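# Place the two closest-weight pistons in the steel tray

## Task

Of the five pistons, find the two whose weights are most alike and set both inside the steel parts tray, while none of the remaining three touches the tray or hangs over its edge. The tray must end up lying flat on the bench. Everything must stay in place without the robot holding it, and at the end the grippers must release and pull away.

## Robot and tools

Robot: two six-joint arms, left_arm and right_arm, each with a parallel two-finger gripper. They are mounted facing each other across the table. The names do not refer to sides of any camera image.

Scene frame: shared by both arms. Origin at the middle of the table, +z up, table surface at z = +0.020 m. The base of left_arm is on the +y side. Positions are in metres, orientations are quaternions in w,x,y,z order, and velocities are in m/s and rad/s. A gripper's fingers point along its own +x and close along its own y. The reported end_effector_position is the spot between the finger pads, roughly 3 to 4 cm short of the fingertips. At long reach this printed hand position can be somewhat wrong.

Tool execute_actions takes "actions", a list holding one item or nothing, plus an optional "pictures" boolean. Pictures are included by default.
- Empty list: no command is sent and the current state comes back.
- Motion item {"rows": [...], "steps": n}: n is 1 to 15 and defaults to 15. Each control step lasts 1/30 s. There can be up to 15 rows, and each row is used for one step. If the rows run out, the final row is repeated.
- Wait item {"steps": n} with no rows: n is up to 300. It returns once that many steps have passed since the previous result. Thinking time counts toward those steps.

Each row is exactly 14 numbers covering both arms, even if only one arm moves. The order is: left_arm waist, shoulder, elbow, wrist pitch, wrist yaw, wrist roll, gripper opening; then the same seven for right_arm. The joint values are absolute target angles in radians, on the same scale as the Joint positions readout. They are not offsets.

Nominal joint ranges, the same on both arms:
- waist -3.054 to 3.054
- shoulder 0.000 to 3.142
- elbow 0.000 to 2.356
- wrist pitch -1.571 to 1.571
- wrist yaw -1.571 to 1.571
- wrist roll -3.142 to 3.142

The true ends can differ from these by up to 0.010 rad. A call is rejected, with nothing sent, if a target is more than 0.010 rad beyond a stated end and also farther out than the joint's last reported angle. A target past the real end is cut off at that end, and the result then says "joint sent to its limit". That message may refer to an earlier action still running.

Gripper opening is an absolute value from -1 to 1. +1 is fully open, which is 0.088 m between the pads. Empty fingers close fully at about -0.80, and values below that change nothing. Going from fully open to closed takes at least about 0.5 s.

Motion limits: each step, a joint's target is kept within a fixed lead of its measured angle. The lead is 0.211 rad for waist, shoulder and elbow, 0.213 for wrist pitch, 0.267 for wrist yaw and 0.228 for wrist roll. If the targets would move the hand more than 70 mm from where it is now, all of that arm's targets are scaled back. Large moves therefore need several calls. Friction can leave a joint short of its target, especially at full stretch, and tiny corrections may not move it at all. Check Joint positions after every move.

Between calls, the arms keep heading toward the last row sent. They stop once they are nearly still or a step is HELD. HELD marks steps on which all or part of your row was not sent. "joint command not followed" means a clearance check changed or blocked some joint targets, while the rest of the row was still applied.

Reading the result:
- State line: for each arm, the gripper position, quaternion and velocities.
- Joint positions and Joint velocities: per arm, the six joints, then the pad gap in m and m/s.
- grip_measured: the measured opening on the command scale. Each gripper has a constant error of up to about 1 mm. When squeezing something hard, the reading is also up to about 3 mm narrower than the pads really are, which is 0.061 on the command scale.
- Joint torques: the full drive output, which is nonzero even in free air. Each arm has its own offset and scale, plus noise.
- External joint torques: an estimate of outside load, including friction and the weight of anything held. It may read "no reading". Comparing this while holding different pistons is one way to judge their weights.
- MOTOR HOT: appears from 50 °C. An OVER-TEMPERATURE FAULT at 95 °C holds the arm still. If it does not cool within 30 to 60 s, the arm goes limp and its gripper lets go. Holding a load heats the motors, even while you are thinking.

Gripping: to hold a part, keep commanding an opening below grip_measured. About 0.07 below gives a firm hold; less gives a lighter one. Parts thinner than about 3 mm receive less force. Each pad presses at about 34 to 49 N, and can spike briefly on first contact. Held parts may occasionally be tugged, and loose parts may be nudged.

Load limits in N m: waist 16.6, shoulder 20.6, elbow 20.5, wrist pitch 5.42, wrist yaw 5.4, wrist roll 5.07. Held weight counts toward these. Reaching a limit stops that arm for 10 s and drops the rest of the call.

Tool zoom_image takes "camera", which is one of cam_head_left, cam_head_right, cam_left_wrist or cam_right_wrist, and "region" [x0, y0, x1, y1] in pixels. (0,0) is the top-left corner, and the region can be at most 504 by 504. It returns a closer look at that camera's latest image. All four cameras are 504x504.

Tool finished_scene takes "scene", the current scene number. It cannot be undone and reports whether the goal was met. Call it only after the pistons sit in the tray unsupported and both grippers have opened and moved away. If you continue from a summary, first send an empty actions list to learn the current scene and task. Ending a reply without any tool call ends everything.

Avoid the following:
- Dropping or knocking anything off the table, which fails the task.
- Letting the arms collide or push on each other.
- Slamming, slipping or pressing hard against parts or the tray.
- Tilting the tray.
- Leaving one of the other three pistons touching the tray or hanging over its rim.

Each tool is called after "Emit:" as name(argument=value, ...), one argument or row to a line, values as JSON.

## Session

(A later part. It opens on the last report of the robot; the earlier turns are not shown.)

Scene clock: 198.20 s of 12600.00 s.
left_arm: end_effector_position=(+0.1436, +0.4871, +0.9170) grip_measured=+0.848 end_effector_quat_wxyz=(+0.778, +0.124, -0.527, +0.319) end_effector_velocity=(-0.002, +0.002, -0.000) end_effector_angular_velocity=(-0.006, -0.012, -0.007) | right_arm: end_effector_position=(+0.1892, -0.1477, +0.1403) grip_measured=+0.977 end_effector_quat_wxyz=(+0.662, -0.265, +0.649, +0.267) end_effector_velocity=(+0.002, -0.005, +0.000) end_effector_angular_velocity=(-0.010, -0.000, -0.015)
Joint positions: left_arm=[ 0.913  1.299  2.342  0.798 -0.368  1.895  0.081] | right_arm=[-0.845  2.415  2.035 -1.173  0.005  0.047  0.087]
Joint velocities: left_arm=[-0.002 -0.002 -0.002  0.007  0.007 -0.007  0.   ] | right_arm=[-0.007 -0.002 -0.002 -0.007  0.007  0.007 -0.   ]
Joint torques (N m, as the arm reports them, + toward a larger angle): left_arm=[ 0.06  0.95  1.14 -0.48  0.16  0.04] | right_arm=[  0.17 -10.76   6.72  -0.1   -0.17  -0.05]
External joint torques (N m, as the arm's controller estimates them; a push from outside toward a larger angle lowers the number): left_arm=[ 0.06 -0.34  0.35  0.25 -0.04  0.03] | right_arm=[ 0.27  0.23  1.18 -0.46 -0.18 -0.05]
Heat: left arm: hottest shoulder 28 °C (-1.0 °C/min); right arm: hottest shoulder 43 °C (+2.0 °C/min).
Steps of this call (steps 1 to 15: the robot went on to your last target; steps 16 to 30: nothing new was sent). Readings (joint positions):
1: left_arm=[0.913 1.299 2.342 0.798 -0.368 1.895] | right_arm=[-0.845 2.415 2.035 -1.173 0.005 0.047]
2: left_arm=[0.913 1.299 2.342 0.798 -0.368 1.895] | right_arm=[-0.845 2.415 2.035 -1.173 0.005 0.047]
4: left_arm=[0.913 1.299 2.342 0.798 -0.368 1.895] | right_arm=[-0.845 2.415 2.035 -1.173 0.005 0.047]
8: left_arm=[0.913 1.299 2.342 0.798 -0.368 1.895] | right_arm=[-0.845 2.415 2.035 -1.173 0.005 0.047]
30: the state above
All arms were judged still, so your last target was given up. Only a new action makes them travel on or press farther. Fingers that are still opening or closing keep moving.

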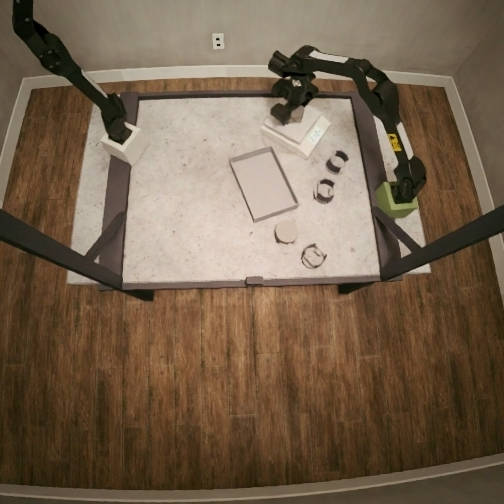

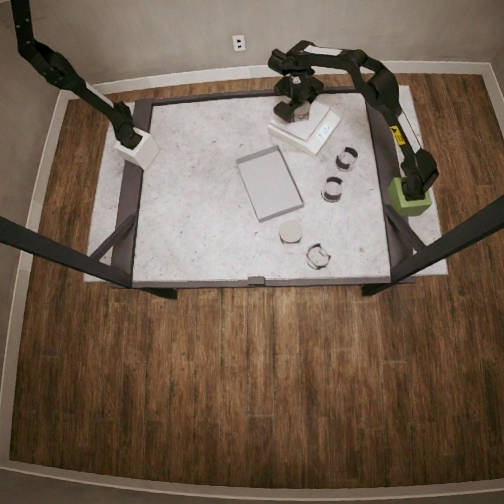

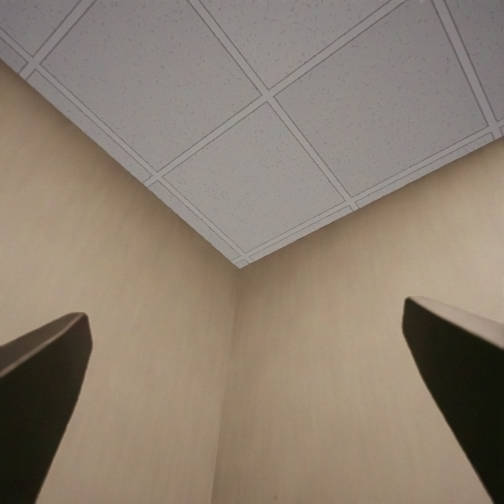

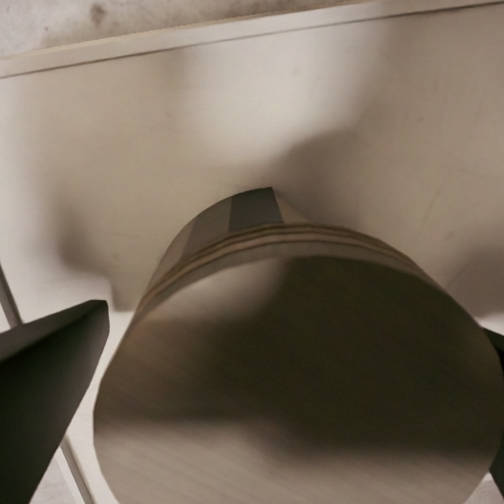

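Emit:
execute_actions(
  actions=[
    {"rows": [[0.913,1.3,2.34,0.8,-0.368,1.895,0.85,-0.852,2.415,2.035,-1.173,0,0.045,0.9],[0.913,1.3,2.34,0.8,-0.368,1.895,0.85,-0.856,2.415,2.035,-1.173,0,0.045,0.8],[0.913,1.3,2.34,0.8,-0.368,1.895,0.85,-0.856,2.415,2.035,-1.173,0,0.045,0.72],[0.913,1.3,2.34,0.8,-0.368,1.895,0.85,-0.856,2.415,2.035,-1.173,0,0.045,0.65],[0.913,1.3,2.34,0.8,-0.368,1.895,0.85,-0.856,2.415,2.035,-1.173,0,0.045,0.58],[0.913,1.3,2.34,0.8,-0.368,1.895,0.85,-0.856,2.415,2.035,-1.173,0,0.045,0.52],[0.913,1.3,2.34,0.8,-0.368,1.895,0.85,-0.856,2.415,2.035,-1.173,0,0.045,0.52],[0.913,1.3,2.34,0.8,-0.368,1.895,0.85,-0.856,2.41,2.04,-1.18,0,0.045,0.52],[0.913,1.3,2.34,0.8,-0.368,1.895,0.85,-0.856,2.40,2.055,-1.205,0,0.045,0.52],[0.913,1.3,2.34,0.8,-0.368,1.895,0.85,-0.856,2.385,2.068,-1.24,0,0.045,0.52],[0.913,1.3,2.34,0.8,-0.368,1.895,0.85,-0.856,2.368,2.075,-1.268,0,0.045,0.52],[0.913,1.3,2.34,0.8,-0.368,1.895,0.85,-0.852,2.347,2.065,-1.283,0,0.045,0.52],[0.913,1.3,2.34,0.8,-0.368,1.895,0.85,-0.84,2.32,2.03,-1.28,0,0.045,0.52],[0.913,1.3,2.34,0.8,-0.368,1.895,0.85,-0.82,2.285,1.98,-1.265,0,0.045,0.52],[0.913,1.3,2.34,0.8,-0.368,1.895,0.85,-0.795,2.25,1.92,-1.24,0,0.045,0.52]], "steps": 15},
  ],
  pictures=false,
)

Emit:
execute_actions(
  actions=[
    {"rows": [[0.913,1.3,2.34,0.8,-0.368,1.895,0.85,-0.765,2.215,1.86,-1.215,0,0.045,0.52],[0.913,1.3,2.34,0.8,-0.368,1.895,0.85,-0.73,2.18,1.80,-1.19,0,0.045,0.52],[0.913,1.3,2.34,0.8,-0.368,1.895,0.85,-0.69,2.145,1.74,-1.165,0,0.045,0.52],[0.913,1.3,2.34,0.8,-0.368,1.895,0.85,-0.65,2.11,1.68,-1.14,0,0.045,0.52],[0.913,1.3,2.34,0.8,-0.368,1.895,0.85,-0.605,2.075,1.62,-1.115,0,0.045,0.52],[0.913,1.3,2.34,0.8,-0.368,1.895,0.85,-0.56,2.04,1.56,-1.09,0,0.045,0.52],[0.913,1.3,2.34,0.8,-0.368,1.895,0.85,-0.51,2.005,1.50,-1.065,0,0.045,0.52],[0.913,1.3,2.34,0.8,-0.368,1.895,0.85,-0.46,1.97,1.44,-1.04,0,0.045,0.52],[0.913,1.3,2.34,0.8,-0.368,1.895,0.85,-0.405,1.935,1.38,-1.015,0,0.045,0.52],[0.913,1.3,2.34,0.8,-0.368,1.895,0.85,-0.35,1.90,1.32,-0.99,0,0.045,0.52],[0.913,1.3,2.34,0.8,-0.368,1.895,0.85,-0.29,1.865,1.26,-0.965,0,0.045,0.52],[0.913,1.3,2.34,0.8,-0.368,1.895,0.85,-0.23,1.83,1.20,-0.94,0,0.045,0.52],[0.913,1.3,2.34,0.8,-0.368,1.895,0.85,-0.17,1.797,1.14,-0.914,0,0.045,0.52],[0.913,1.3,2.34,0.8,-0.368,1.895,0.85,-0.11,1.765,1.08,-0.886,0,0.045,0.52],[0.913,1.3,2.34,0.8,-0.368,1.895,0.85,-0.05,1.735,1.02,-0.856,0,0.045,0.52]], "steps": 15},
  ],
  pictures=false,
)

Emit:
execute_actions(
  actions=[
    {"rows": [[0.913,1.3,2.34,0.8,-0.368,1.895,0.85,0.01,1.71,0.975,-0.836,0,0.045,0.52],[0.913,1.3,2.34,0.8,-0.368,1.895,0.85,0.07,1.69,0.94,-0.82,0,0.045,0.52],[0.913,1.3,2.34,0.8,-0.368,1.895,0.85,0.13,1.68,0.915,-0.806,0,0.045,0.52],[0.913,1.3,2.34,0.8,-0.368,1.895,0.85,0.19,1.675,0.895,-0.79,0,0.045,0.52],[0.913,1.3,2.34,0.8,-0.368,1.895,0.85,0.245,1.675,0.878,-0.774,0,0.045,0.52],[0.913,1.3,2.34,0.8,-0.368,1.895,0.85,0.29,1.68,0.862,-0.753,0,0.045,0.52],[0.913,1.3,2.34,0.8,-0.368,1.895,0.85,0.325,1.69,0.845,-0.726,0,0.045,0.52],[0.913,1.3,2.34,0.8,-0.368,1.895,0.85,0.35,1.71,0.826,-0.687,0,0.045,0.52],[0.913,1.3,2.34,0.8,-0.368,1.895,0.85,0.363,1.735,0.808,-0.644,0,0.045,0.52],[0.913,1.3,2.34,0.8,-0.368,1.895,0.85,0.368,1.762,0.792,-0.60,0,0.045,0.52],[0.913,1.3,2.34,0.8,-0.368,1.895,0.85,0.368,1.787,0.778,-0.562,0,0.045,0.52],[0.913,1.3,2.34,0.8,-0.368,1.895,0.85,0.368,1.808,0.767,-0.53,0,0.045,0.52],[0.913,1.3,2.34,0.8,-0.368,1.895,0.85,0.368,1.822,0.76,-0.509,0,0.045,0.52],[0.913,1.3,2.34,0.8,-0.368,1.895,0.85,0.368,1.833,0.755,-0.494,0,0.045,0.52]], "steps": 15},
  ],
  pictures=false,
)

Emit:
execute_actions(
  actions=[
    {"rows": [[0.913,1.3,2.34,0.8,-0.368,1.895,0.85,0.368,1.833,0.755,-0.494,0,0.045,0.52],[0.913,1.3,2.34,0.8,-0.368,1.895,0.85,0.368,1.833,0.755,-0.494,0,0.045,0.52],[0.913,1.3,2.34,0.8,-0.368,1.895,0.85,0.368,1.833,0.755,-0.494,0,0.045,0.52],[0.913,1.3,2.34,0.8,-0.368,1.895,0.85,0.368,1.833,0.755,-0.494,0,0.045,0.62],[0.913,1.3,2.34,0.8,-0.368,1.895,0.85,0.368,1.833,0.755,-0.494,0,0.045,0.75],[0.913,1.3,2.34,0.8,-0.368,1.895,0.85,0.368,1.83,0.757,-0.497,0,0.045,0.9],[0.913,1.3,2.34,0.8,-0.368,1.895,0.85,0.368,1.825,0.76,-0.505,0,0.045,1],[0.913,1.3,2.34,0.8,-0.368,1.895,0.85,0.368,1.805,0.775,-0.54,0,0.045,1],[0.913,1.3,2.34,0.8,-0.368,1.895,0.85,0.368,1.775,0.79,-0.586,0,0.045,1],[0.913,1.3,2.34,0.8,-0.368,1.895,0.85,0.368,1.74,0.81,-0.64,0,0.045,1],[0.913,1.3,2.34,0.8,-0.368,1.895,0.85,0.368,1.71,0.835,-0.696,0,0.045,1],[0.913,1.3,2.34,0.8,-0.368,1.895,0.85,0.368,1.69,0.865,-0.746,0,0.03,1],[0.913,1.3,2.34,0.8,-0.368,1.895,0.85,0.372,1.685,0.905,-0.79,0,0.01,1],[0.913,1.3,2.34,0.8,-0.368,1.895,0.85,0.38,1.70,0.955,-0.826,0,-0.02,1],[0.913,1.3,2.34,0.8,-0.368,1.895,0.85,0.39,1.73,1.01,-0.85,0,-0.05,1]], "steps": 15},
  ],
  pictures=false,
)

Emit:
execute_actions(
  actions=[
    {"rows": [[0.913,1.3,2.34,0.8,-0.368,1.895,0.85,0.40,1.77,1.065,-0.866,0,-0.08,1],[0.913,1.3,2.34,0.8,-0.368,1.895,0.85,0.41,1.815,1.12,-0.876,0,-0.11,1],[0.913,1.3,2.34,0.8,-0.368,1.895,0.85,0.42,1.86,1.175,-0.886,0,-0.14,1],[0.913,1.3,2.34,0.8,-0.368,1.895,0.85,0.43,1.905,1.23,-0.896,0,-0.17,1],[0.913,1.3,2.34,0.8,-0.368,1.895,0.85,0.44,1.945,1.275,-0.90,0,-0.195,1],[0.913,1.3,2.34,0.8,-0.368,1.895,0.85,0.447,1.98,1.31,-0.90,0,-0.215,1],[0.913,1.3,2.34,0.8,-0.368,1.895,0.85,0.45,2.005,1.335,-0.90,0,-0.225,1]], "steps": 13},
  ],
)

Scene clock: 223.40 s of 12600.00 s.
left_arm: end_effector_position=(+0.1436, +0.4871, +0.9170) grip_measured=+0.848 end_effector_quat_wxyz=(+0.778, +0.124, -0.527, +0.319) end_effector_velocity=(+0.001, -0.001, -0.000) end_effector_angular_velocity=(+0.002, +0.007, -0.011) | right_arm: end_effector_position=(+0.1744, -0.1628, +0.1589) grip_measured=+0.608 end_effector_quat_wxyz=(+0.645, -0.271, +0.665, +0.261) end_effector_velocity=(-0.179, -0.046, +0.154) end_effector_angular_velocity=(+0.050, -0.036, +0.224)
Joint positions: left_arm=[ 0.913  1.299  2.342  0.798 -0.368  1.895  0.081] | right_arm=[-0.845  2.353  2.    -1.249  0.002  0.047  0.069]
Joint velocities: left_arm=[-0.002 -0.002 -0.002 -0.007 -0.007 -0.007 -0.   ] | right_arm=[ 0.217 -0.896 -0.945  0.11  -0.007 -0.007 -0.   ]
Joint torques (N m, as the arm reports them, + toward a larger angle): left_arm=[ 0.07  0.96  1.13 -0.48  0.16  0.04] | right_arm=[  2.27 -15.41   5.13  -0.2   -0.06  -0.05]
External joint torques (N m, as the arm's controller estimates them; a push from outside toward a larger angle lowers the number): left_arm=[ 0.07 -0.23  0.28  0.24 -0.03  0.03] | right_arm=[ 0.21 -4.53 -0.5  -0.22  0.07 -0.04]
Heat: left arm: hottest shoulder 28 °C (+0.0 °C/min); right arm: hottest shoulder 47 °C (+1.0 °C/min).
Steps of this call (steps 1 to 90: nothing new was sent; then 21.70 s passed at rest; steps 91 to 105: all 15 steps of this action). Readings (joint positions):
91: left_arm=[0.913 1.299 2.342 0.798 -0.368 1.895] | right_arm=[-0.845 2.415 2.035 -1.173 0.005 0.047]
92: left_arm=[0.913 1.299 2.342 0.798 -0.368 1.895] | right_arm=[-0.846 2.415 2.035 -1.173 0.005 0.047]
94: left_arm=[0.913 1.299 2.342 0.798 -0.368 1.895] | right_arm=[-0.848 2.415 2.035 -1.173 0.004 0.047]
98: left_arm=[0.913 1.299 2.342 0.798 -0.368 1.895] | right_arm=[-0.853 2.415 2.035 -1.173 0.002 0.047]
105: the state above

Scene clock: 223.90 s of 12600.00 s.
left_arm: end_effector_position=(+0.1436, +0.4871, +0.9170) grip_measured=+0.848 end_effector_quat_wxyz=(+0.778, +0.124, -0.527, +0.319) end_effector_velocity=(-0.002, +0.003, -0.001) end_effector_angular_velocity=(-0.006, -0.012, -0.012) | right_arm: end_effector_position=(-0.0957, -0.1666, +0.1573) grip_measured=+0.608 end_effector_quat_wxyz=(+0.541, -0.457, +0.536, +0.459) end_effector_velocity=(-0.595, -0.205, -0.064) end_effector_angular_velocity=(+0.217, -0.018, +1.729)
Joint positions: left_arm=[ 0.913  1.299  2.342  0.798 -0.368  1.895  0.081] | right_arm=[-0.207  1.846  1.212 -0.929  0.002  0.047  0.069]
Joint velocities: left_arm=[-0.007 -0.007 -0.007  0.007  0.007 -0.007 -0.   ] | right_arm=[ 1.736 -1.033 -1.629  0.813 -0.007  0.007  0.   ]
Joint torques (N m, as the arm reports them, + toward a larger angle): left_arm=[ 0.07  0.96  1.15 -0.48  0.16  0.04] | right_arm=[-0.27 -9.65  4.39  0.02 -0.07 -0.05]
External joint torques (N m, as the arm's controller estimates them; a push from outside toward a larger angle lowers the number): left_arm=[ 0.07 -0.34  0.36  0.26 -0.04  0.03] | right_arm=[ 0.31 -2.53 -0.2  -0.1  -0.11 -0.05]
Heat: left arm: hottest shoulder 28 °C (+0.0 °C/min); right arm: hottest shoulder 48 °C (+2.0 °C/min).
Steps of this call (steps 1 to 15: all 15 steps of this action). Readings (joint positions):
1: left_arm=[0.913 1.299 2.342 0.798 -0.368 1.895] | right_arm=[-0.834 2.320 1.963 -1.242 0.002 0.047]
2: left_arm=[0.913 1.299 2.342 0.798 -0.368 1.895] | right_arm=[-0.817 2.283 1.919 -1.228 0.002 0.047]
4: left_arm=[0.913 1.299 2.342 0.798 -0.368 1.895] | right_arm=[-0.761 2.206 1.819 -1.188 0.002 0.047]
8: left_arm=[0.913 1.299 2.342 0.798 -0.368 1.895] | right_arm=[-0.583 2.071 1.600 -1.099 0.002 0.047]
15: the state above

Scene clock: 224.40 s of 12600.00 s.
left_arm: end_effector_position=(+0.1436, +0.4871, +0.9170) grip_measured=+0.848 end_effector_quat_wxyz=(+0.778, +0.124, -0.527, +0.319) end_effector_velocity=(+0.000, +0.002, -0.000) end_effector_angular_velocity=(-0.002, +0.005, -0.016) | right_arm: end_effector_position=(-0.2466, -0.2596, +0.0762) grip_measured=+0.608 end_effector_quat_wxyz=(+0.387, -0.592, +0.390, +0.589) end_effector_velocity=(+0.030, -0.074, -0.146) end_effector_angular_velocity=(-0.247, -0.112, +0.024)
Joint positions: left_arm=[ 0.913  1.299  2.342  0.798 -0.368  1.895  0.081] | right_arm=[ 0.362  1.81   0.773 -0.54  -0.003  0.046  0.069]
Joint velocities: left_arm=[-0.007 -0.007 -0.002 -0.007 -0.007 -0.007 -0.   ] | right_arm=[ 0.017  0.403 -0.286  0.418 -0.007 -0.007 -0.   ]
Joint torques (N m, as the arm reports them, + toward a larger angle): left_arm=[ 0.06  0.95  1.15 -0.48  0.16  0.04] | right_arm=[ 0.24 -6.76  4.36  0.36  0.09 -0.05]
External joint torques (N m, as the arm's controller estimates them; a push from outside toward a larger angle lowers the number): left_arm=[ 0.06 -0.27  0.32  0.25 -0.04  0.03] | right_arm=[ 0.29 -0.02 -0.23 -0.09  0.08 -0.05]
Heat: left arm: hottest shoulder 28 °C (+0.0 °C/min); right arm: hottest shoulder 47 °C (+1.0 °C/min).
Steps of this call (steps 1 to 15: all 15 steps of this action). Readings (joint positions):
1: left_arm=[0.913 1.299 2.342 0.798 -0.368 1.895] | right_arm=[-0.147 1.813 1.158 -0.903 0.002 0.047]
2: left_arm=[0.913 1.299 2.342 0.798 -0.368 1.895] | right_arm=[-0.088 1.781 1.105 -0.879 0.002 0.047]
4: left_arm=[0.913 1.299 2.342 0.798 -0.368 1.895] | right_arm=[0.034 1.731 1.007 -0.842 0.002 0.047]
8: left_arm=[0.913 1.299 2.342 0.798 -0.368 1.895] | right_arm=[0.262 1.706 0.882 -0.757 -0.002 0.047]
15: the state above

Scene clock: 224.90 s of 12600.00 s.
left_arm: end_effector_position=(+0.1436, +0.4871, +0.9170) grip_measured=+0.848 end_effector_quat_wxyz=(+0.778, +0.124, -0.527, +0.319) end_effector_velocity=(+0.003, -0.000, -0.001) end_effector_angular_velocity=(-0.006, +0.014, -0.028) | right_arm: end_effector_position=(-0.2518, -0.2542, +0.1211) grip_measured=+0.967 end_effector_quat_wxyz=(+0.367, -0.608, +0.378, +0.594) end_effector_velocity=(-0.152, +0.217, +0.275) end_effector_angular_velocity=(+0.313, +0.181, +0.766)
Joint positions: left_arm=[ 0.913  1.299  2.342  0.798 -0.368  1.895  0.081] | right_arm=[ 0.371  1.723  0.895 -0.767 -0.003  0.002  0.086]
Joint velocities: left_arm=[-0.002 -0.002 -0.002 -0.007 -0.022 -0.022 -0.   ] | right_arm=[ 0.144 -0.002  1.316 -0.96  -0.007 -0.623  0.006]
Joint torques (N m, as the arm reports them, + toward a larger angle): left_arm=[ 0.06  0.96  1.14 -0.48  0.16  0.04] | right_arm=[ 0.62 -5.2   6.37  0.16  0.1  -0.1 ]
External joint torques (N m, as the arm's controller estimates them; a push from outside toward a larger angle lowers the number): left_arm=[ 0.06 -0.22  0.29  0.24 -0.03  0.03] | right_arm=[ 0.23 -0.62  1.71 -0.43  0.15 -0.11]
Heat: left arm: hottest shoulder 28 °C (+0.0 °C/min); right arm: hottest shoulder 47 °C (+1.0 °C/min).
Steps of this call (steps 1 to 15: all 15 steps of this action). Readings (joint positions):
1: left_arm=[0.913 1.299 2.342 0.798 -0.368 1.895] | right_arm=[0.362 1.820 0.765 -0.529 -0.003 0.046]
2: left_arm=[0.913 1.299 2.342 0.798 -0.368 1.895] | right_arm=[0.363 1.826 0.760 -0.521 -0.003 0.046]
4: left_arm=[0.913 1.299 2.342 0.798 -0.368 1.895] | right_arm=[0.363 1.829 0.756 -0.511 -0.003 0.046]
8: left_arm=[0.913 1.299 2.342 0.798 -0.368 1.895] | right_arm=[0.364 1.827 0.758 -0.506 -0.003 0.046]
15: the state above

Scene clock: 225.33 s of 12600.00 s.
left_arm: end_effector_position=(+0.1436, +0.4871, +0.9170) grip_measured=+0.848 end_effector_quat_wxyz=(+0.778, +0.124, -0.527, +0.319) end_effector_velocity=(+0.000, +0.002, -0.000) end_effector_angular_velocity=(-0.002, +0.005, -0.006) | right_arm: end_effector_position=(-0.3170, -0.1857, +0.1336) grip_measured=+0.977 end_effector_quat_wxyz=(+0.278, -0.650, +0.281, +0.649) end_effector_velocity=(-0.006, +0.014, -0.005) end_effector_angular_velocity=(-0.007, -0.012, +0.064)
Joint positions: left_arm=[ 0.913  1.299  2.342  0.798 -0.368  1.895  0.081] | right_arm=[ 0.449  1.994  1.316 -0.896 -0.003 -0.217  0.087]
Joint velocities: left_arm=[ 0.002 -0.002  0.002 -0.007 -0.007 -0.007 -0.   ] | right_arm=[-0.002  0.071  0.081 -0.022  0.007 -0.066 -0.   ]
Joint torques (N m, as the arm reports them, + toward a larger angle): left_arm=[ 0.07  0.96  1.14 -0.47  0.16  0.04] | right_arm=[ 0.11 -7.74  6.81 -0.13  0.08 -0.11]
External joint torques (N m, as the arm's controller estimates them; a push from outside toward a larger angle lowers the number): left_arm=[ 0.06 -0.23  0.28  0.24 -0.04  0.03] | right_arm=[ 0.11  0.69  1.51 -0.44  0.1  -0.1 ]
Heat: left arm: hottest shoulder 28 °C (+0.0 °C/min); right arm: hottest shoulder 47 °C (+1.0 °C/min).
Steps of this call (steps 1 to 13: all 13 steps of this action). Readings (joint positions):
1: left_arm=[0.913 1.299 2.342 0.798 -0.368 1.895] | right_arm=[0.377 1.729 0.942 -0.795 -0.003 -0.021]
2: left_arm=[0.913 1.299 2.342 0.798 -0.368 1.895] | right_arm=[0.385 1.746 0.993 -0.819 -0.003 -0.046]
4: left_arm=[0.913 1.299 2.342 0.798 -0.368 1.895] | right_arm=[0.403 1.804 1.102 -0.853 -0.003 -0.101]
8: left_arm=[0.913 1.299 2.342 0.798 -0.368 1.895] | right_arm=[0.438 1.944 1.275 -0.880 -0.003 -0.189]
13: the state above

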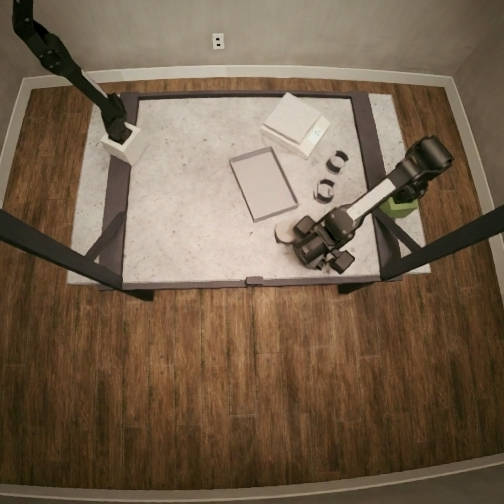

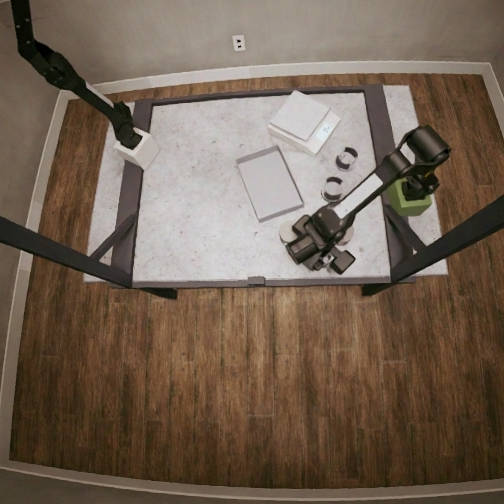

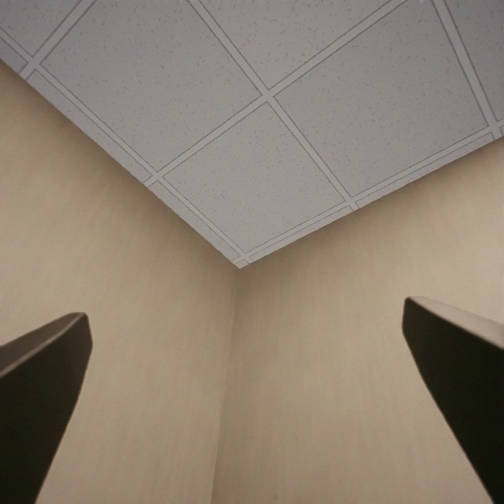

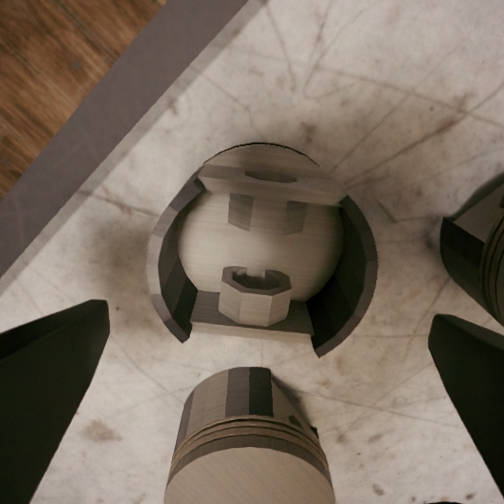

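Emit:
execute_actions(
  actions=[
    {"rows": [[0.913,1.3,2.34,0.8,-0.368,1.895,0.85,0.455,2.015,1.325,-0.88,0,-0.19,1],[0.913,1.3,2.34,0.8,-0.368,1.895,0.85,0.458,2.035,1.315,-0.85,0,-0.165,1],[0.913,1.3,2.34,0.8,-0.368,1.895,0.85,0.458,2.055,1.298,-0.813,0,-0.155,1],[0.913,1.3,2.34,0.8,-0.368,1.895,0.85,0.458,2.075,1.28,-0.775,0,-0.155,1],[0.913,1.3,2.34,0.8,-0.368,1.895,0.85,0.458,2.093,1.264,-0.74,0,-0.155,1],[0.913,1.3,2.34,0.8,-0.368,1.895,0.85,0.458,2.11,1.25,-0.71,0,-0.155,1],[0.913,1.3,2.34,0.8,-0.368,1.895,0.85,0.458,2.123,1.239,-0.687,0,-0.155,1],[0.913,1.3,2.34,0.8,-0.368,1.895,0.85,0.458,2.131,1.231,-0.672,0,-0.155,1],[0.913,1.3,2.34,0.8,-0.368,1.895,0.85,0.458,2.131,1.231,-0.672,0,-0.155,1],[0.913,1.3,2.34,0.8,-0.368,1.895,0.85,0.458,2.131,1.231,-0.672,0,-0.155,1],[0.913,1.3,2.34,0.8,-0.368,1.895,0.85,0.458,2.131,1.231,-0.672,0,-0.155,0.88],[0.913,1.3,2.34,0.8,-0.368,1.895,0.85,0.458,2.131,1.231,-0.672,0,-0.155,0.78],[0.913,1.3,2.34,0.8,-0.368,1.895,0.85,0.458,2.131,1.231,-0.672,0,-0.155,0.7],[0.913,1.3,2.34,0.8,-0.368,1.895,0.85,0.458,2.131,1.231,-0.672,0,-0.155,0.64],[0.913,1.3,2.34,0.8,-0.368,1.895,0.85,0.458,2.131,1.231,-0.672,0,-0.155,0.58]], "steps": 15},
  ],
  pictures=false,
)

Emit:
execute_actions(
  actions=[
    {"rows": [[0.913,1.3,2.34,0.8,-0.368,1.895,0.85,0.458,2.131,1.231,-0.672,0,-0.155,0.52],[0.913,1.3,2.34,0.8,-0.368,1.895,0.85,0.458,2.131,1.231,-0.672,0,-0.155,0.52],[0.913,1.3,2.34,0.8,-0.368,1.895,0.85,0.458,2.12,1.24,-0.69,0,-0.155,0.52],[0.913,1.3,2.34,0.8,-0.368,1.895,0.85,0.458,2.10,1.255,-0.725,0,-0.155,0.52],[0.913,1.3,2.34,0.8,-0.368,1.895,0.85,0.458,2.073,1.278,-0.775,0,-0.155,0.52],[0.913,1.3,2.34,0.8,-0.368,1.895,0.85,0.458,2.045,1.303,-0.83,0,-0.155,0.52],[0.913,1.3,2.34,0.8,-0.368,1.895,0.85,0.458,2.018,1.33,-0.883,0,-0.155,0.52],[0.913,1.3,2.34,0.8,-0.368,1.895,0.85,0.458,1.995,1.355,-0.93,0,-0.155,0.52],[0.913,1.3,2.34,0.8,-0.368,1.895,0.85,0.445,1.975,1.38,-0.975,0,-0.14,0.52],[0.913,1.3,2.34,0.8,-0.368,1.895,0.85,0.42,1.96,1.405,-1.015,0,-0.12,0.52],[0.913,1.3,2.34,0.8,-0.368,1.895,0.85,0.385,1.95,1.425,-1.045,0,-0.10,0.52],[0.913,1.3,2.34,0.8,-0.368,1.895,0.85,0.34,1.95,1.43,-1.05,0,-0.08,0.52],[0.913,1.3,2.34,0.8,-0.368,1.895,0.85,0.29,1.95,1.43,-1.05,0,-0.06,0.52],[0.913,1.3,2.34,0.8,-0.368,1.895,0.85,0.24,1.95,1.43,-1.05,0,-0.04,0.52],[0.913,1.3,2.34,0.8,-0.368,1.895,0.85,0.19,1.95,1.43,-1.05,0,-0.02,0.52]], "steps": 15},
  ],
)

Emit:
execute_actions(
  actions=[
    {"rows": [[0.913,1.3,2.34,0.8,-0.368,1.895,0.85,0.14,1.95,1.43,-1.05,0,0,0.52],[0.913,1.3,2.34,0.8,-0.368,1.895,0.85,0.09,1.95,1.43,-1.05,0,0.02,0.52],[0.913,1.3,2.34,0.8,-0.368,1.895,0.85,0.04,1.95,1.43,-1.05,0,0.04,0.52],[0.913,1.3,2.34,0.8,-0.368,1.895,0.85,-0.01,1.95,1.43,-1.05,0,0.05,0.52],[0.913,1.3,2.34,0.8,-0.368,1.895,0.85,-0.06,1.95,1.43,-1.05,0,0.05,0.52],[0.913,1.3,2.34,0.8,-0.368,1.895,0.85,-0.11,1.95,1.43,-1.05,0,0.05,0.52],[0.913,1.3,2.34,0.8,-0.368,1.895,0.85,-0.16,1.955,1.44,-1.055,0,0.05,0.52],[0.913,1.3,2.34,0.8,-0.368,1.895,0.85,-0.21,1.97,1.465,-1.065,0,0.05,0.52],[0.913,1.3,2.34,0.8,-0.368,1.895,0.85,-0.26,1.99,1.50,-1.08,0,0.05,0.52],[0.913,1.3,2.34,0.8,-0.368,1.895,0.85,-0.305,2.02,1.55,-1.10,0,0.05,0.52],[0.913,1.3,2.34,0.8,-0.368,1.895,0.85,-0.35,2.05,1.60,-1.12,0,0.05,0.52],[0.913,1.3,2.34,0.8,-0.368,1.895,0.85,-0.395,2.08,1.65,-1.14,0,0.05,0.52],[0.913,1.3,2.34,0.8,-0.368,1.895,0.85,-0.44,2.11,1.70,-1.16,0,0.05,0.52],[0.913,1.3,2.34,0.8,-0.368,1.895,0.85,-0.485,2.142,1.75,-1.178,0,0.05,0.52],[0.913,1.3,2.34,0.8,-0.368,1.895,0.85,-0.53,2.174,1.80,-1.196,0,0.05,0.52]], "steps": 15},
  ],
  pictures=false,
)

Emit:
execute_actions(
  actions=[
    {"rows": [[0.913,1.3,2.34,0.8,-0.368,1.895,0.85,-0.572,2.206,1.85,-1.214,0,0.05,0.52],[0.913,1.3,2.34,0.8,-0.368,1.895,0.85,-0.612,2.238,1.90,-1.232,0,0.05,0.52],[0.913,1.3,2.34,0.8,-0.368,1.895,0.85,-0.65,2.27,1.95,-1.25,0,0.05,0.52],[0.913,1.3,2.34,0.8,-0.368,1.895,0.85,-0.688,2.302,2.0,-1.268,0,0.05,0.52],[0.913,1.3,2.34,0.8,-0.368,1.895,0.85,-0.722,2.332,2.045,-1.284,0,0.05,0.52],[0.913,1.3,2.34,0.8,-0.368,1.895,0.85,-0.752,2.36,2.085,-1.296,0,0.05,0.52],[0.913,1.3,2.34,0.8,-0.368,1.895,0.85,-0.778,2.382,2.115,-1.304,0,0.05,0.52],[0.913,1.3,2.34,0.8,-0.368,1.895,0.85,-0.80,2.40,2.135,-1.306,0,0.05,0.52],[0.913,1.3,2.34,0.8,-0.368,1.895,0.85,-0.818,2.413,2.145,-1.303,0,0.05,0.52],[0.913,1.3,2.34,0.8,-0.368,1.895,0.85,-0.831,2.421,2.145,-1.295,0,0.05,0.52],[0.913,1.3,2.34,0.8,-0.368,1.895,0.85,-0.839,2.424,2.135,-1.282,0,0.05,0.52],[0.913,1.3,2.34,0.8,-0.368,1.895,0.85,-0.843,2.424,2.118,-1.263,0,0.05,0.52],[0.913,1.3,2.34,0.8,-0.368,1.895,0.85,-0.843,2.424,2.098,-1.242,0,0.05,0.52],[0.913,1.3,2.34,0.8,-0.368,1.895,0.85,-0.843,2.424,2.078,-1.22,0,0.05,0.52],[0.913,1.3,2.34,0.8,-0.368,1.895,0.85,-0.843,2.424,2.061,-1.202,0,0.05,0.52]], "steps": 15},
  ],
  pictures=false,
)

Emit:
execute_actions(
  actions=[
    {"rows": [[0.913,1.3,2.34,0.8,-0.368,1.895,0.85,-0.843,2.424,2.048,-1.188,0,0.05,0.52],[0.913,1.3,2.34,0.8,-0.368,1.895,0.85,-0.843,2.424,2.038,-1.177,0,0.05,0.52],[0.913,1.3,2.34,0.8,-0.368,1.895,0.85,-0.843,2.424,2.031,-1.169,0,0.05,0.52]], "steps": 7},
  ],
  pictures=false,
)

Emit:
execute_actions(
  actions=[
    {"rows": [[0.913,1.3,2.34,0.8,-0.368,1.895,0.85,-0.843,2.422,2.034,-1.17,0,0.05,0.6],[0.913,1.3,2.34,0.8,-0.368,1.895,0.85,-0.843,2.42,2.036,-1.172,0,0.05,0.68],[0.913,1.3,2.34,0.8,-0.368,1.895,0.85,-0.843,2.42,2.04,-1.174,0,0.05,0.8],[0.913,1.3,2.34,0.8,-0.368,1.895,0.85,-0.843,2.42,2.042,-1.176,0,0.05,1]], "steps": 10},
  ],
  pictures=false,
)

Emit:
execute_actions(
  actions=[
    {"steps": 32},
  ],
)

Emit:
zoom_image(
  camera="cam_head_left",
  region=[295, 110, 345, 155],
)

Emit:
zoom_image(
  camera="cam_head_right",
  region=[300, 108, 350, 153],
)

Scene clock: 242.90 s of 12600.00 s.
left_arm: end_effector_position=(+0.1436, +0.4871, +0.9170) grip_measured=+0.848 end_effector_quat_wxyz=(+0.778, +0.124, -0.527, +0.319) end_effector_velocity=(+0.003, +0.000, -0.001) end_effector_angular_velocity=(-0.003, +0.020, -0.010) | right_arm: end_effector_position=(-0.3204, -0.1846, +0.0699) grip_measured=+0.731 end_effector_quat_wxyz=(+0.295, -0.643, +0.298, +0.641) end_effector_velocity=(-0.012, +0.020, +0.000) end_effector_angular_velocity=(+0.090, +0.063, +0.005)
Joint positions: left_arm=[ 0.913  1.299  2.342  0.798 -0.368  1.895  0.081] | right_arm=[ 0.455  2.129  1.232 -0.678 -0.003 -0.158  0.075]
Joint velocities: left_arm=[ 0.002 -0.002 -0.002 -0.007 -0.022 -0.007 -0.   ] | right_arm=[-0.002 -0.002 -0.002  0.11  -0.007 -0.007 -0.087]
Joint torques (N m, as the arm reports them, + toward a larger angle): left_arm=[ 0.07  0.95  1.15 -0.48  0.16  0.04] | right_arm=[ 0.21 -8.46  4.4   0.13  0.09  0.1 ]
External joint torques (N m, as the arm's controller estimates them; a push from outside toward a larger angle lowers the number): left_arm=[ 0.07 -0.39  0.38  0.26 -0.04  0.03] | right_arm=[ 0.21 -0.24  0.04 -0.12  0.11  0.1 ]
Heat: left arm: hottest shoulder 28 °C (+0.0 °C/min); right arm: hottest shoulder 45 °C (-1.0 °C/min).
Steps of this call (steps 1 to 30: the robot went on to your last target; steps 31 to 100: nothing new was sent; then 13.73 s passed at rest; steps 101 to 115: all 15 steps of this action). Readings (joint positions):
101: left_arm=[0.913 1.299 2.342 0.798 -0.368 1.895] | right_arm=[0.449 1.999 1.325 -0.897 -0.003 -0.217]
102: left_arm=[0.913 1.299 2.342 0.798 -0.368 1.895] | right_arm=[0.450 2.003 1.325 -0.890 -0.003 -0.204]
104: left_arm=[0.913 1.299 2.342 0.798 -0.368 1.895] | right_arm=[0.453 2.023 1.317 -0.837 -0.003 -0.180]
108: left_arm=[0.913 1.299 2.342 0.798 -0.368 1.895] | right_arm=[0.455 2.090 1.267 -0.730 -0.003 -0.163]
115: the state above

Scene clock: 243.40 s of 12600.00 s.
left_arm: end_effector_position=(+0.1436, +0.4871, +0.9170) grip_measured=+0.848 end_effector_quat_wxyz=(+0.778, +0.124, -0.527, +0.319) end_effector_velocity=(+0.000, +0.002, -0.000) end_effector_angular_velocity=(-0.002, +0.005, -0.006) | right_arm: end_effector_position=(-0.2806, -0.1569, +0.1717) grip_measured=+0.607 end_effector_quat_wxyz=(+0.369, -0.598, +0.364, +0.611) end_effector_velocity=(+0.459, +0.226, +0.119) end_effector_angular_velocity=(+0.136, +0.079, -1.953)
Joint positions: left_arm=[ 0.913  1.299  2.342  0.798 -0.368  1.895  0.081] | right_arm=[ 0.322  1.956  1.422 -1.018 -0.004 -0.067  0.069]
Joint velocities: left_arm=[ 0.002 -0.002  0.002 -0.007 -0.007 -0.007 -0.   ] | right_arm=[-1.404 -0.178  0.237 -0.256 -0.007  0.549  0.   ]
Joint torques (N m, as the arm reports them, + toward a larger angle): left_arm=[ 0.06  0.95  1.15 -0.48  0.16  0.04] | right_arm=[-1.81 -7.37  4.27 -0.58  0.14  0.13]
External joint torques (N m, as the arm's controller estimates them; a push from outside toward a larger angle lowers the number): left_arm=[ 0.06 -0.28  0.32  0.24 -0.04  0.03] | right_arm=[-0.25 -1.48  0.77 -0.55 -0.02  0.12]
Heat: left arm: hottest shoulder 28 °C (+0.0 °C/min); right arm: hottest shoulder 45 °C (+0.0 °C/min).
Steps of this call (steps 1 to 15: all 15 steps of this action). Readings (joint positions):
1: left_arm=[0.913 1.299 2.342 0.798 -0.368 1.895] | right_arm=[0.455 2.129 1.232 -0.676 -0.003 -0.158]
2: left_arm=[0.913 1.299 2.342 0.798 -0.368 1.895] | right_arm=[0.456 2.129 1.232 -0.676 -0.003 -0.158]
4: left_arm=[0.913 1.299 2.342 0.798 -0.368 1.895] | right_arm=[0.456 2.127 1.236 -0.683 -0.003 -0.158]
8: left_arm=[0.913 1.299 2.342 0.798 -0.368 1.895] | right_arm=[0.456 2.085 1.277 -0.832 -0.003 -0.158]
15: the state above

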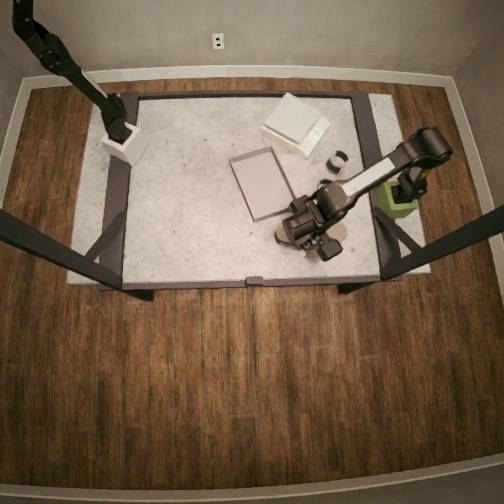

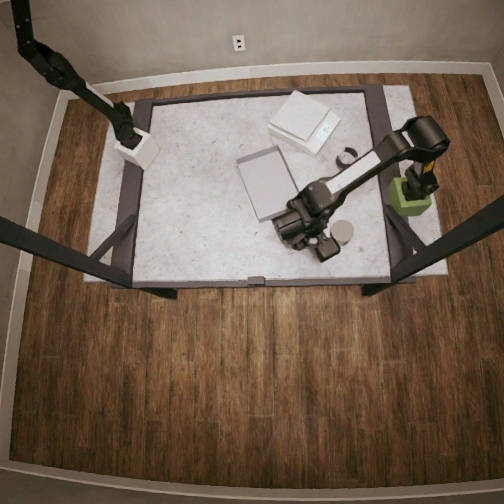

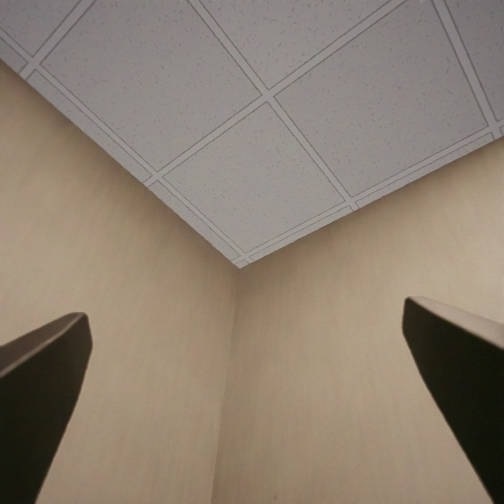

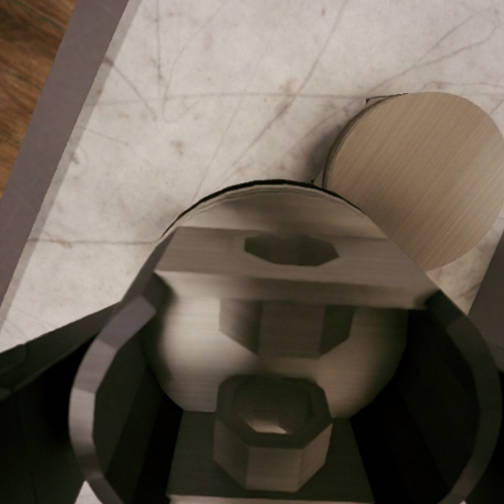

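Scene clock: 243.90 s of 12600.00 s.
left_arm: end_effector_position=(+0.1436, +0.4871, +0.9170) grip_measured=+0.848 end_effector_quat_wxyz=(+0.778, +0.124, -0.527, +0.319) end_effector_velocity=(+0.002, -0.003, -0.000) end_effector_angular_velocity=(+0.007, +0.008, -0.011) | right_arm: end_effector_position=(-0.0073, -0.1103, +0.1810) grip_measured=+0.607 end_effector_quat_wxyz=(+0.581, -0.400, +0.585, +0.400) end_effector_velocity=(+0.574, +0.058, +0.033) end_effector_angular_velocity=(+0.074, -0.032, -1.304)
Joint positions: left_arm=[ 0.913  1.299  2.342  0.798 -0.368  1.895  0.081] | right_arm=[-0.413  2.102  1.676 -1.148 -0.004  0.047  0.069]
Joint velocities: left_arm=[-0.002 -0.002 -0.007 -0.007 -0.007 -0.007 -0.   ] | right_arm=[-1.311  0.838  1.424 -0.505  0.007 -0.007  0.   ]
Joint torques (N m, as the arm reports them, + toward a larger angle): left_arm=[ 0.07  0.96  1.15 -0.48  0.16  0.04] | right_arm=[-0.77 -8.95  6.93 -0.33  0.13  0.11]
External joint torques (N m, as the arm's controller estimates them; a push from outside toward a larger angle lowers the number): left_arm=[ 0.07 -0.44  0.42  0.27 -0.04  0.03] | right_arm=[-0.21 -0.01  2.02 -0.49  0.1   0.1 ]
Heat: left arm: hottest shoulder 28 °C (+0.0 °C/min); right arm: hottest shoulder 45 °C (+0.0 °C/min).
Steps of this call (steps 1 to 15: all 15 steps of this action). Readings (joint positions):
1: left_arm=[0.913 1.299 2.342 0.798 -0.368 1.895] | right_arm=[0.272 1.953 1.428 -1.025 -0.004 -0.048]
2: left_arm=[0.913 1.299 2.342 0.798 -0.368 1.895] | right_arm=[0.220 1.953 1.429 -1.031 -0.004 -0.029]
4: left_arm=[0.913 1.299 2.342 0.798 -0.368 1.895] | right_arm=[0.112 1.954 1.429 -1.041 -0.004 0.008]
8: left_arm=[0.913 1.299 2.342 0.798 -0.368 1.895] | right_arm=[-0.091 1.957 1.434 -1.049 -0.004 0.039]
15: the state above

Scene clock: 244.40 s of 12600.00 s.
left_arm: end_effector_position=(+0.1436, +0.4871, +0.9170) grip_measured=+0.848 end_effector_quat_wxyz=(+0.778, +0.124, -0.527, +0.319) end_effector_velocity=(+0.001, +0.001, -0.000) end_effector_angular_velocity=(-0.002, +0.005, -0.016) | right_arm: end_effector_position=(+0.1914, -0.1514, +0.1537) grip_measured=+0.607 end_effector_quat_wxyz=(+0.658, -0.262, +0.655, +0.263) end_effector_velocity=(+0.038, +0.009, -0.106) end_effector_angular_velocity=(+0.102, -0.088, -0.039)
Joint positions: left_arm=[ 0.913  1.299  2.342  0.798 -0.368  1.895  0.081] | right_arm=[-0.855  2.416  2.091 -1.241  0.001  0.048  0.069]
Joint velocities: left_arm=[-0.007 -0.002  0.002 -0.007 -0.007 -0.007 -0.   ] | right_arm=[-0.046  0.066 -0.305  0.505 -0.007 -0.007 -0.   ]
Joint torques (N m, as the arm reports them, + toward a larger angle): left_arm=[ 0.07  0.95  1.15 -0.48  0.16  0.04] | right_arm=[  1.41 -11.13   5.22   0.06  -0.02   0.08]
External joint torques (N m, as the arm's controller estimates them; a push from outside toward a larger angle lowers the number): left_arm=[ 0.07 -0.33  0.35  0.26 -0.04  0.03] | right_arm=[-0.17 -0.13 -0.18 -0.11  0.1   0.09]
Heat: left arm: hottest shoulder 28 °C (+0.0 °C/min); right arm: hottest shoulder 45 °C (+0.0 °C/min).
Steps of this call (steps 1 to 15: all 15 steps of this action). Readings (joint positions):
1: left_arm=[0.913 1.299 2.342 0.798 -0.368 1.895] | right_arm=[-0.457 2.130 1.724 -1.165 -0.004 0.047]
2: left_arm=[0.913 1.299 2.342 0.798 -0.368 1.895] | right_arm=[-0.500 2.160 1.773 -1.183 -0.004 0.047]
4: left_arm=[0.913 1.299 2.342 0.798 -0.368 1.895] | right_arm=[-0.585 2.222 1.872 -1.219 -0.004 0.047]
8: left_arm=[0.913 1.299 2.342 0.798 -0.368 1.895] | right_arm=[-0.735 2.338 2.045 -1.275 -0.003 0.047]
15: the state above

Scene clock: 244.63 s of 12600.00 s.
left_arm: end_effector_position=(+0.1436, +0.4871, +0.9170) grip_measured=+0.848 end_effector_quat_wxyz=(+0.778, +0.124, -0.527, +0.319) end_effector_velocity=(+0.001, -0.001, -0.000) end_effector_angular_velocity=(+0.002, +0.007, -0.011) | right_arm: end_effector_position=(+0.1888, -0.1483, +0.1387) grip_measured=+0.607 end_effector_quat_wxyz=(+0.659, -0.264, +0.652, +0.266) end_effector_velocity=(-0.003, +0.000, -0.004) end_effector_angular_velocity=(-0.000, +0.010, +0.010)
Joint positions: left_arm=[ 0.913  1.299  2.342  0.798 -0.368  1.895  0.081] | right_arm=[-0.846  2.422  2.041 -1.181  0.002  0.048  0.069]
Joint velocities: left_arm=[-0.002 -0.002 -0.002 -0.007 -0.007 -0.007 -0.   ] | right_arm=[ 0.002  0.002 -0.012  0.007 -0.007 -0.007 -0.   ]
Joint torques (N m, as the arm reports them, + toward a larger angle): left_arm=[ 0.06  0.96  1.15 -0.48  0.16  0.04] | right_arm=[  0.24 -11.13   4.72   0.46  -0.07   0.08]
External joint torques (N m, as the arm's controller estimates them; a push from outside toward a larger angle lowers the number): left_arm=[ 0.06 -0.39  0.38  0.26 -0.04  0.03] | right_arm=[ 0.17 -0.11 -0.62  0.09 -0.06  0.08]
Heat: left arm: hottest shoulder 28 °C (+0.0 °C/min); right arm: hottest shoulder 45 °C (+0.0 °C/min).
Steps of this call (steps 1 to 7: all 7 steps of this action). Readings (joint positions):
1: left_arm=[0.913 1.299 2.342 0.798 -0.368 1.895] | right_arm=[-0.855 2.418 2.080 -1.225 0.001 0.048]
2: left_arm=[0.913 1.299 2.342 0.798 -0.368 1.895] | right_arm=[-0.854 2.419 2.069 -1.213 0.001 0.048]
4: left_arm=[0.913 1.299 2.342 0.798 -0.368 1.895] | right_arm=[-0.848 2.421 2.049 -1.192 0.001 0.048]
7: the state above

Scene clock: 244.97 s of 12600.00 s.
left_arm: end_effector_position=(+0.1436, +0.4871, +0.9170) grip_measured=+0.848 end_effector_quat_wxyz=(+0.778, +0.124, -0.527, +0.319) end_effector_velocity=(+0.001, -0.003, +0.001) end_effector_angular_velocity=(+0.012, -0.005, -0.012) | right_arm: end_effector_position=(+0.1894, -0.1476, +0.1386) grip_measured=+0.951 end_effector_quat_wxyz=(+0.660, -0.264, +0.651, +0.266) end_effector_velocity=(-0.001, -0.002, +0.000) end_effector_angular_velocity=(-0.000, +0.010, +0.005)
Joint positions: left_arm=[ 0.913  1.299  2.342  0.798 -0.368  1.895  0.081] | right_arm=[-0.846  2.422  2.041 -1.176  0.002  0.048  0.086]
Joint velocities: left_arm=[-0.007 -0.002 -0.007 -0.007  0.007 -0.007 -0.   ] | right_arm=[-0.002 -0.002 -0.002 -0.007 -0.007 -0.007  0.015]
Joint torques (N m, as the arm reports them, + toward a larger angle): left_arm=[ 0.07  0.94  1.16 -0.48  0.16  0.04] | right_arm=[  0.23 -11.67   6.01   0.13  -0.07   0.07]
External joint torques (N m, as the arm's controller estimates them; a push from outside toward a larger angle lowers the number): left_arm=[ 0.07 -0.46  0.42  0.27 -0.04  0.03] | right_arm=[ 0.15 -0.73  0.51 -0.22 -0.07  0.07]
Heat: left arm: hottest shoulder 28 °C (+0.0 °C/min); right arm: hottest shoulder 45 °C (+0.0 °C/min).
Steps of this call (steps 1 to 10: all 10 steps of this action). Readings (joint positions):
1: left_arm=[0.913 1.299 2.342 0.798 -0.368 1.895] | right_arm=[-0.846 2.422 2.041 -1.180 0.002 0.048]
2: left_arm=[0.913 1.299 2.342 0.798 -0.368 1.895] | right_arm=[-0.846 2.422 2.041 -1.180 0.002 0.048]
4: left_arm=[0.913 1.299 2.342 0.798 -0.368 1.895] | right_arm=[-0.846 2.422 2.041 -1.177 0.002 0.048]
8: left_arm=[0.913 1.299 2.342 0.798 -0.368 1.895] | right_arm=[-0.846 2.422 2.041 -1.176 0.002 0.048]
10: the state above

Scene clock: 246.03 s of 12600.00 s.
left_arm: end_effector_position=(+0.1436, +0.4871, +0.9170) grip_measured=+0.848 end_effector_quat_wxyz=(+0.778, +0.124, -0.527, +0.319) end_effector_velocity=(+0.002, -0.001, -0.001) end_effector_angular_velocity=(-0.010, -0.002, -0.029) | right_arm: end_effector_position=(+0.1894, -0.1476, +0.1386) grip_measured=+0.977 end_effector_quat_wxyz=(+0.660, -0.264, +0.651, +0.266) end_effector_velocity=(-0.000, -0.003, -0.002) end_effector_angular_velocity=(-0.014, +0.003, -0.025)
Joint positions: left_arm=[ 0.913  1.299  2.342  0.798 -0.368  1.895  0.081] | right_arm=[-0.846  2.422  2.041 -1.176  0.002  0.048  0.087]
Joint velocities: left_arm=[-0.007  0.002 -0.002  0.007 -0.007 -0.022 -0.   ] | right_arm=[-0.002  0.002 -0.002 -0.007  0.007  0.022 -0.   ]
Joint torques (N m, as the arm reports them, + toward a larger angle): left_arm=[ 0.07  0.95  1.14 -0.48  0.16  0.04] | right_arm=[  0.23 -11.63   5.9    0.12  -0.07   0.07]
External joint torques (N m, as the arm's controller estimates them; a push from outside toward a larger angle lowers the number): left_arm=[ 0.07 -0.57  0.47  0.28 -0.04  0.03] | right_arm=[ 0.24 -0.81  0.48 -0.22 -0.07  0.07]
Heat: left arm: hottest shoulder 28 °C (+0.0 °C/min); right arm: hottest shoulder 45 °C (+0.0 °C/min).
Steps of this call (steps 1 to 15: the robot went on to your last target; steps 16 to 32: nothing new was sent). Readings (joint positions):
1: left_arm=[0.913 1.299 2.342 0.798 -0.368 1.895] | right_arm=[-0.846 2.422 2.041 -1.176 0.002 0.048]
2: left_arm=[0.913 1.299 2.342 0.798 -0.368 1.895] | right_arm=[-0.846 2.422 2.041 -1.176 0.002 0.048]
4: left_arm=[0.913 1.299 2.342 0.798 -0.368 1.895] | right_arm=[-0.846 2.422 2.041 -1.176 0.002 0.048]
8: left_arm=[0.913 1.299 2.342 0.798 -0.368 1.895] | right_arm=[-0.846 2.422 2.041 -1.176 0.002 0.048]
32: the state above
All arms were judged still, so your last target was given up. Only a new action makes them travel on or press farther. Fingers that are still opening or closing keep moving.

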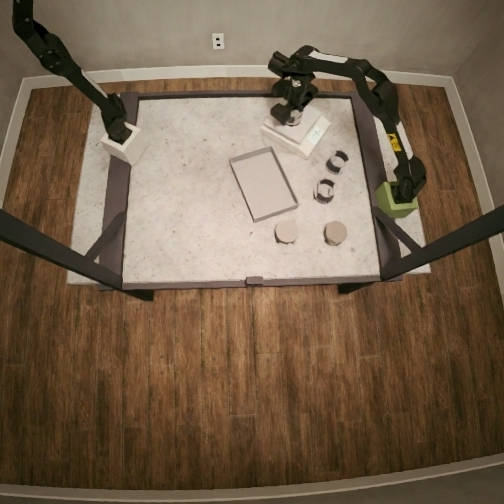

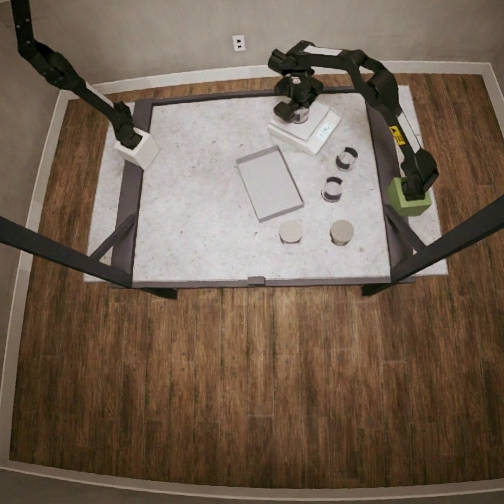

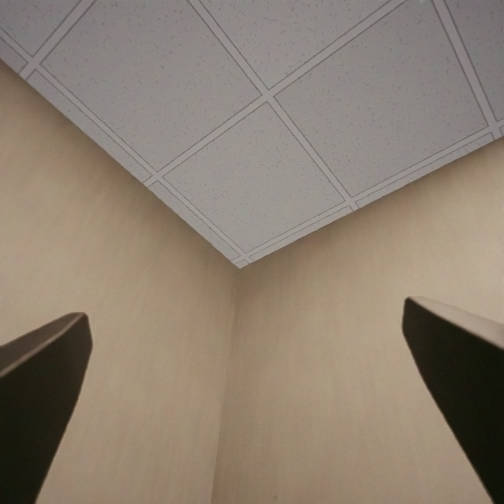

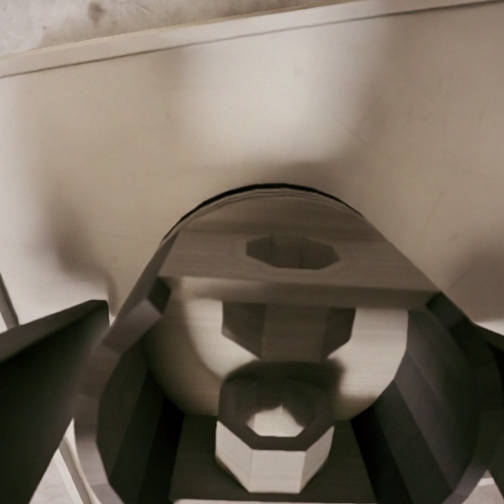

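Region (295, 110, 345, 155) of cam_head_left's 504x504 image, scaled by 10.080, with more detail than that image has; it fills the top 454 rows of this view, and the rest is white.

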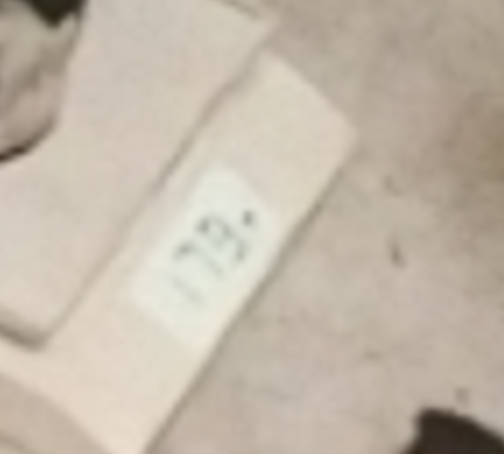

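Region (300, 108, 350, 153) of cam_head_right's 504x504 image, scaled by 10.080, with more detail than that image has; it fills the top 454 rows of this view, and the rest is white.

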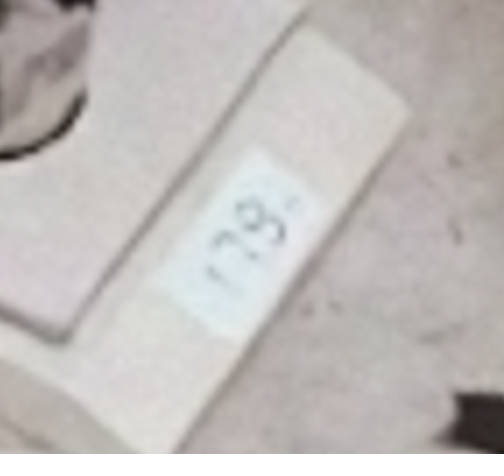

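Emit:
execute_actions(
  actions=[],
)

Scene clock: 253.40 s of 12600.00 s.
left_arm: end_effector_position=(+0.1436, +0.4871, +0.9170) grip_measured=+0.848 end_effector_quat_wxyz=(+0.778, +0.124, -0.527, +0.319) end_effector_velocity=(+0.001, -0.003, +0.001) end_effector_angular_velocity=(+0.012, -0.005, -0.012) | right_arm: end_effector_position=(+0.1894, -0.1476, +0.1386) grip_measured=+0.977 end_effector_quat_wxyz=(+0.660, -0.264, +0.651, +0.266) end_effector_velocity=(-0.001, -0.002, +0.000) end_effector_angular_velocity=(-0.001, +0.010, +0.020)
Joint positions: left_arm=[ 0.913  1.299  2.342  0.798 -0.368  1.895  0.081] | right_arm=[-0.846  2.422  2.041 -1.176  0.002  0.048  0.087]
Joint velocities: left_arm=[-0.007 -0.002 -0.007 -0.007  0.007 -0.007 -0.   ] | right_arm=[-0.002 -0.002 -0.002 -0.007 -0.007 -0.022 -0.   ]
Joint torques (N m, as the arm reports them, + toward a larger angle): left_arm=[ 0.07  0.96  1.15 -0.48  0.16  0.04] | right_arm=[  0.23 -11.63   5.91   0.12  -0.07   0.07]
External joint torques (N m, as the arm's controller estimates them; a push from outside toward a larger angle lowers the number): left_arm=[ 0.07 -0.49  0.44  0.29 -0.04  0.03] | right_arm=[ 0.24 -0.73  0.45 -0.22 -0.07  0.07]
Heat: left arm: hottest shoulder 28 °C (+0.0 °C/min); right arm: hottest shoulder 47 °C (+4.0 °C/min).
Steps of this call (steps 1 to 90: nothing new was sent; then 4.37 s passed at rest). Readings (joint positions):
1: left_arm=[0.913 1.299 2.342 0.798 -0.368 1.895] | right_arm=[-0.846 2.422 2.041 -1.176 0.002 0.048]
2: left_arm=[0.913 1.299 2.342 0.798 -0.368 1.895] | right_arm=[-0.846 2.422 2.041 -1.176 0.002 0.048]
4: left_arm=[0.913 1.299 2.342 0.798 -0.368 1.895] | right_arm=[-0.846 2.422 2.041 -1.176 0.002 0.048]
8: left_arm=[0.913 1.299 2.342 0.798 -0.368 1.895] | right_arm=[-0.846 2.422 2.041 -1.176 0.002 0.048]
90: the state above

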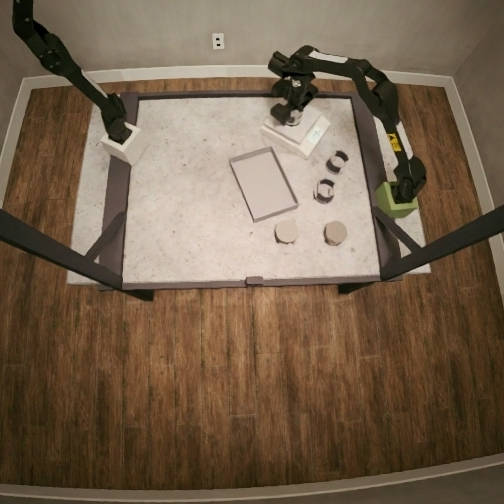

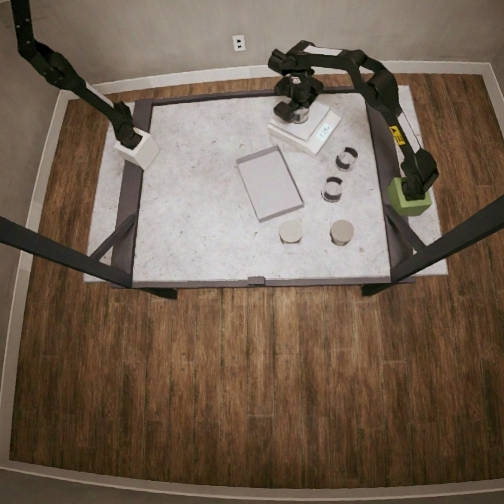

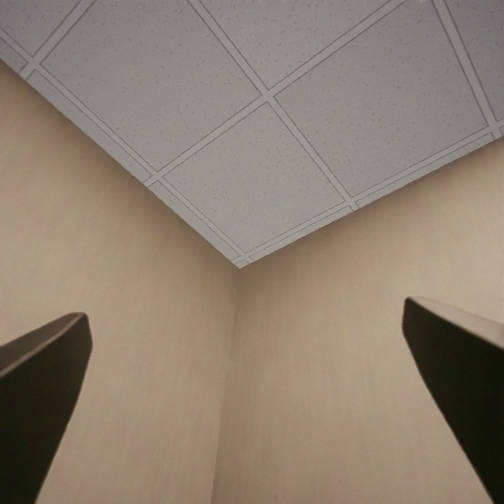

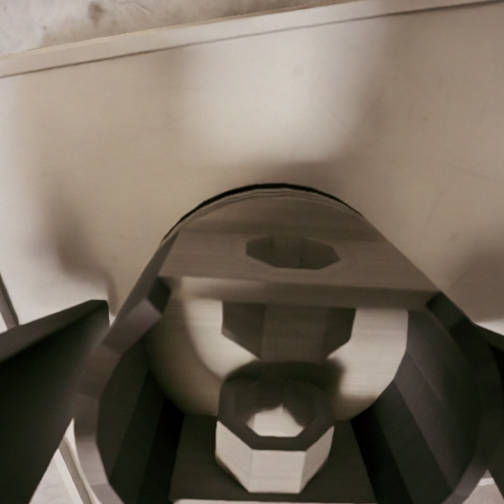

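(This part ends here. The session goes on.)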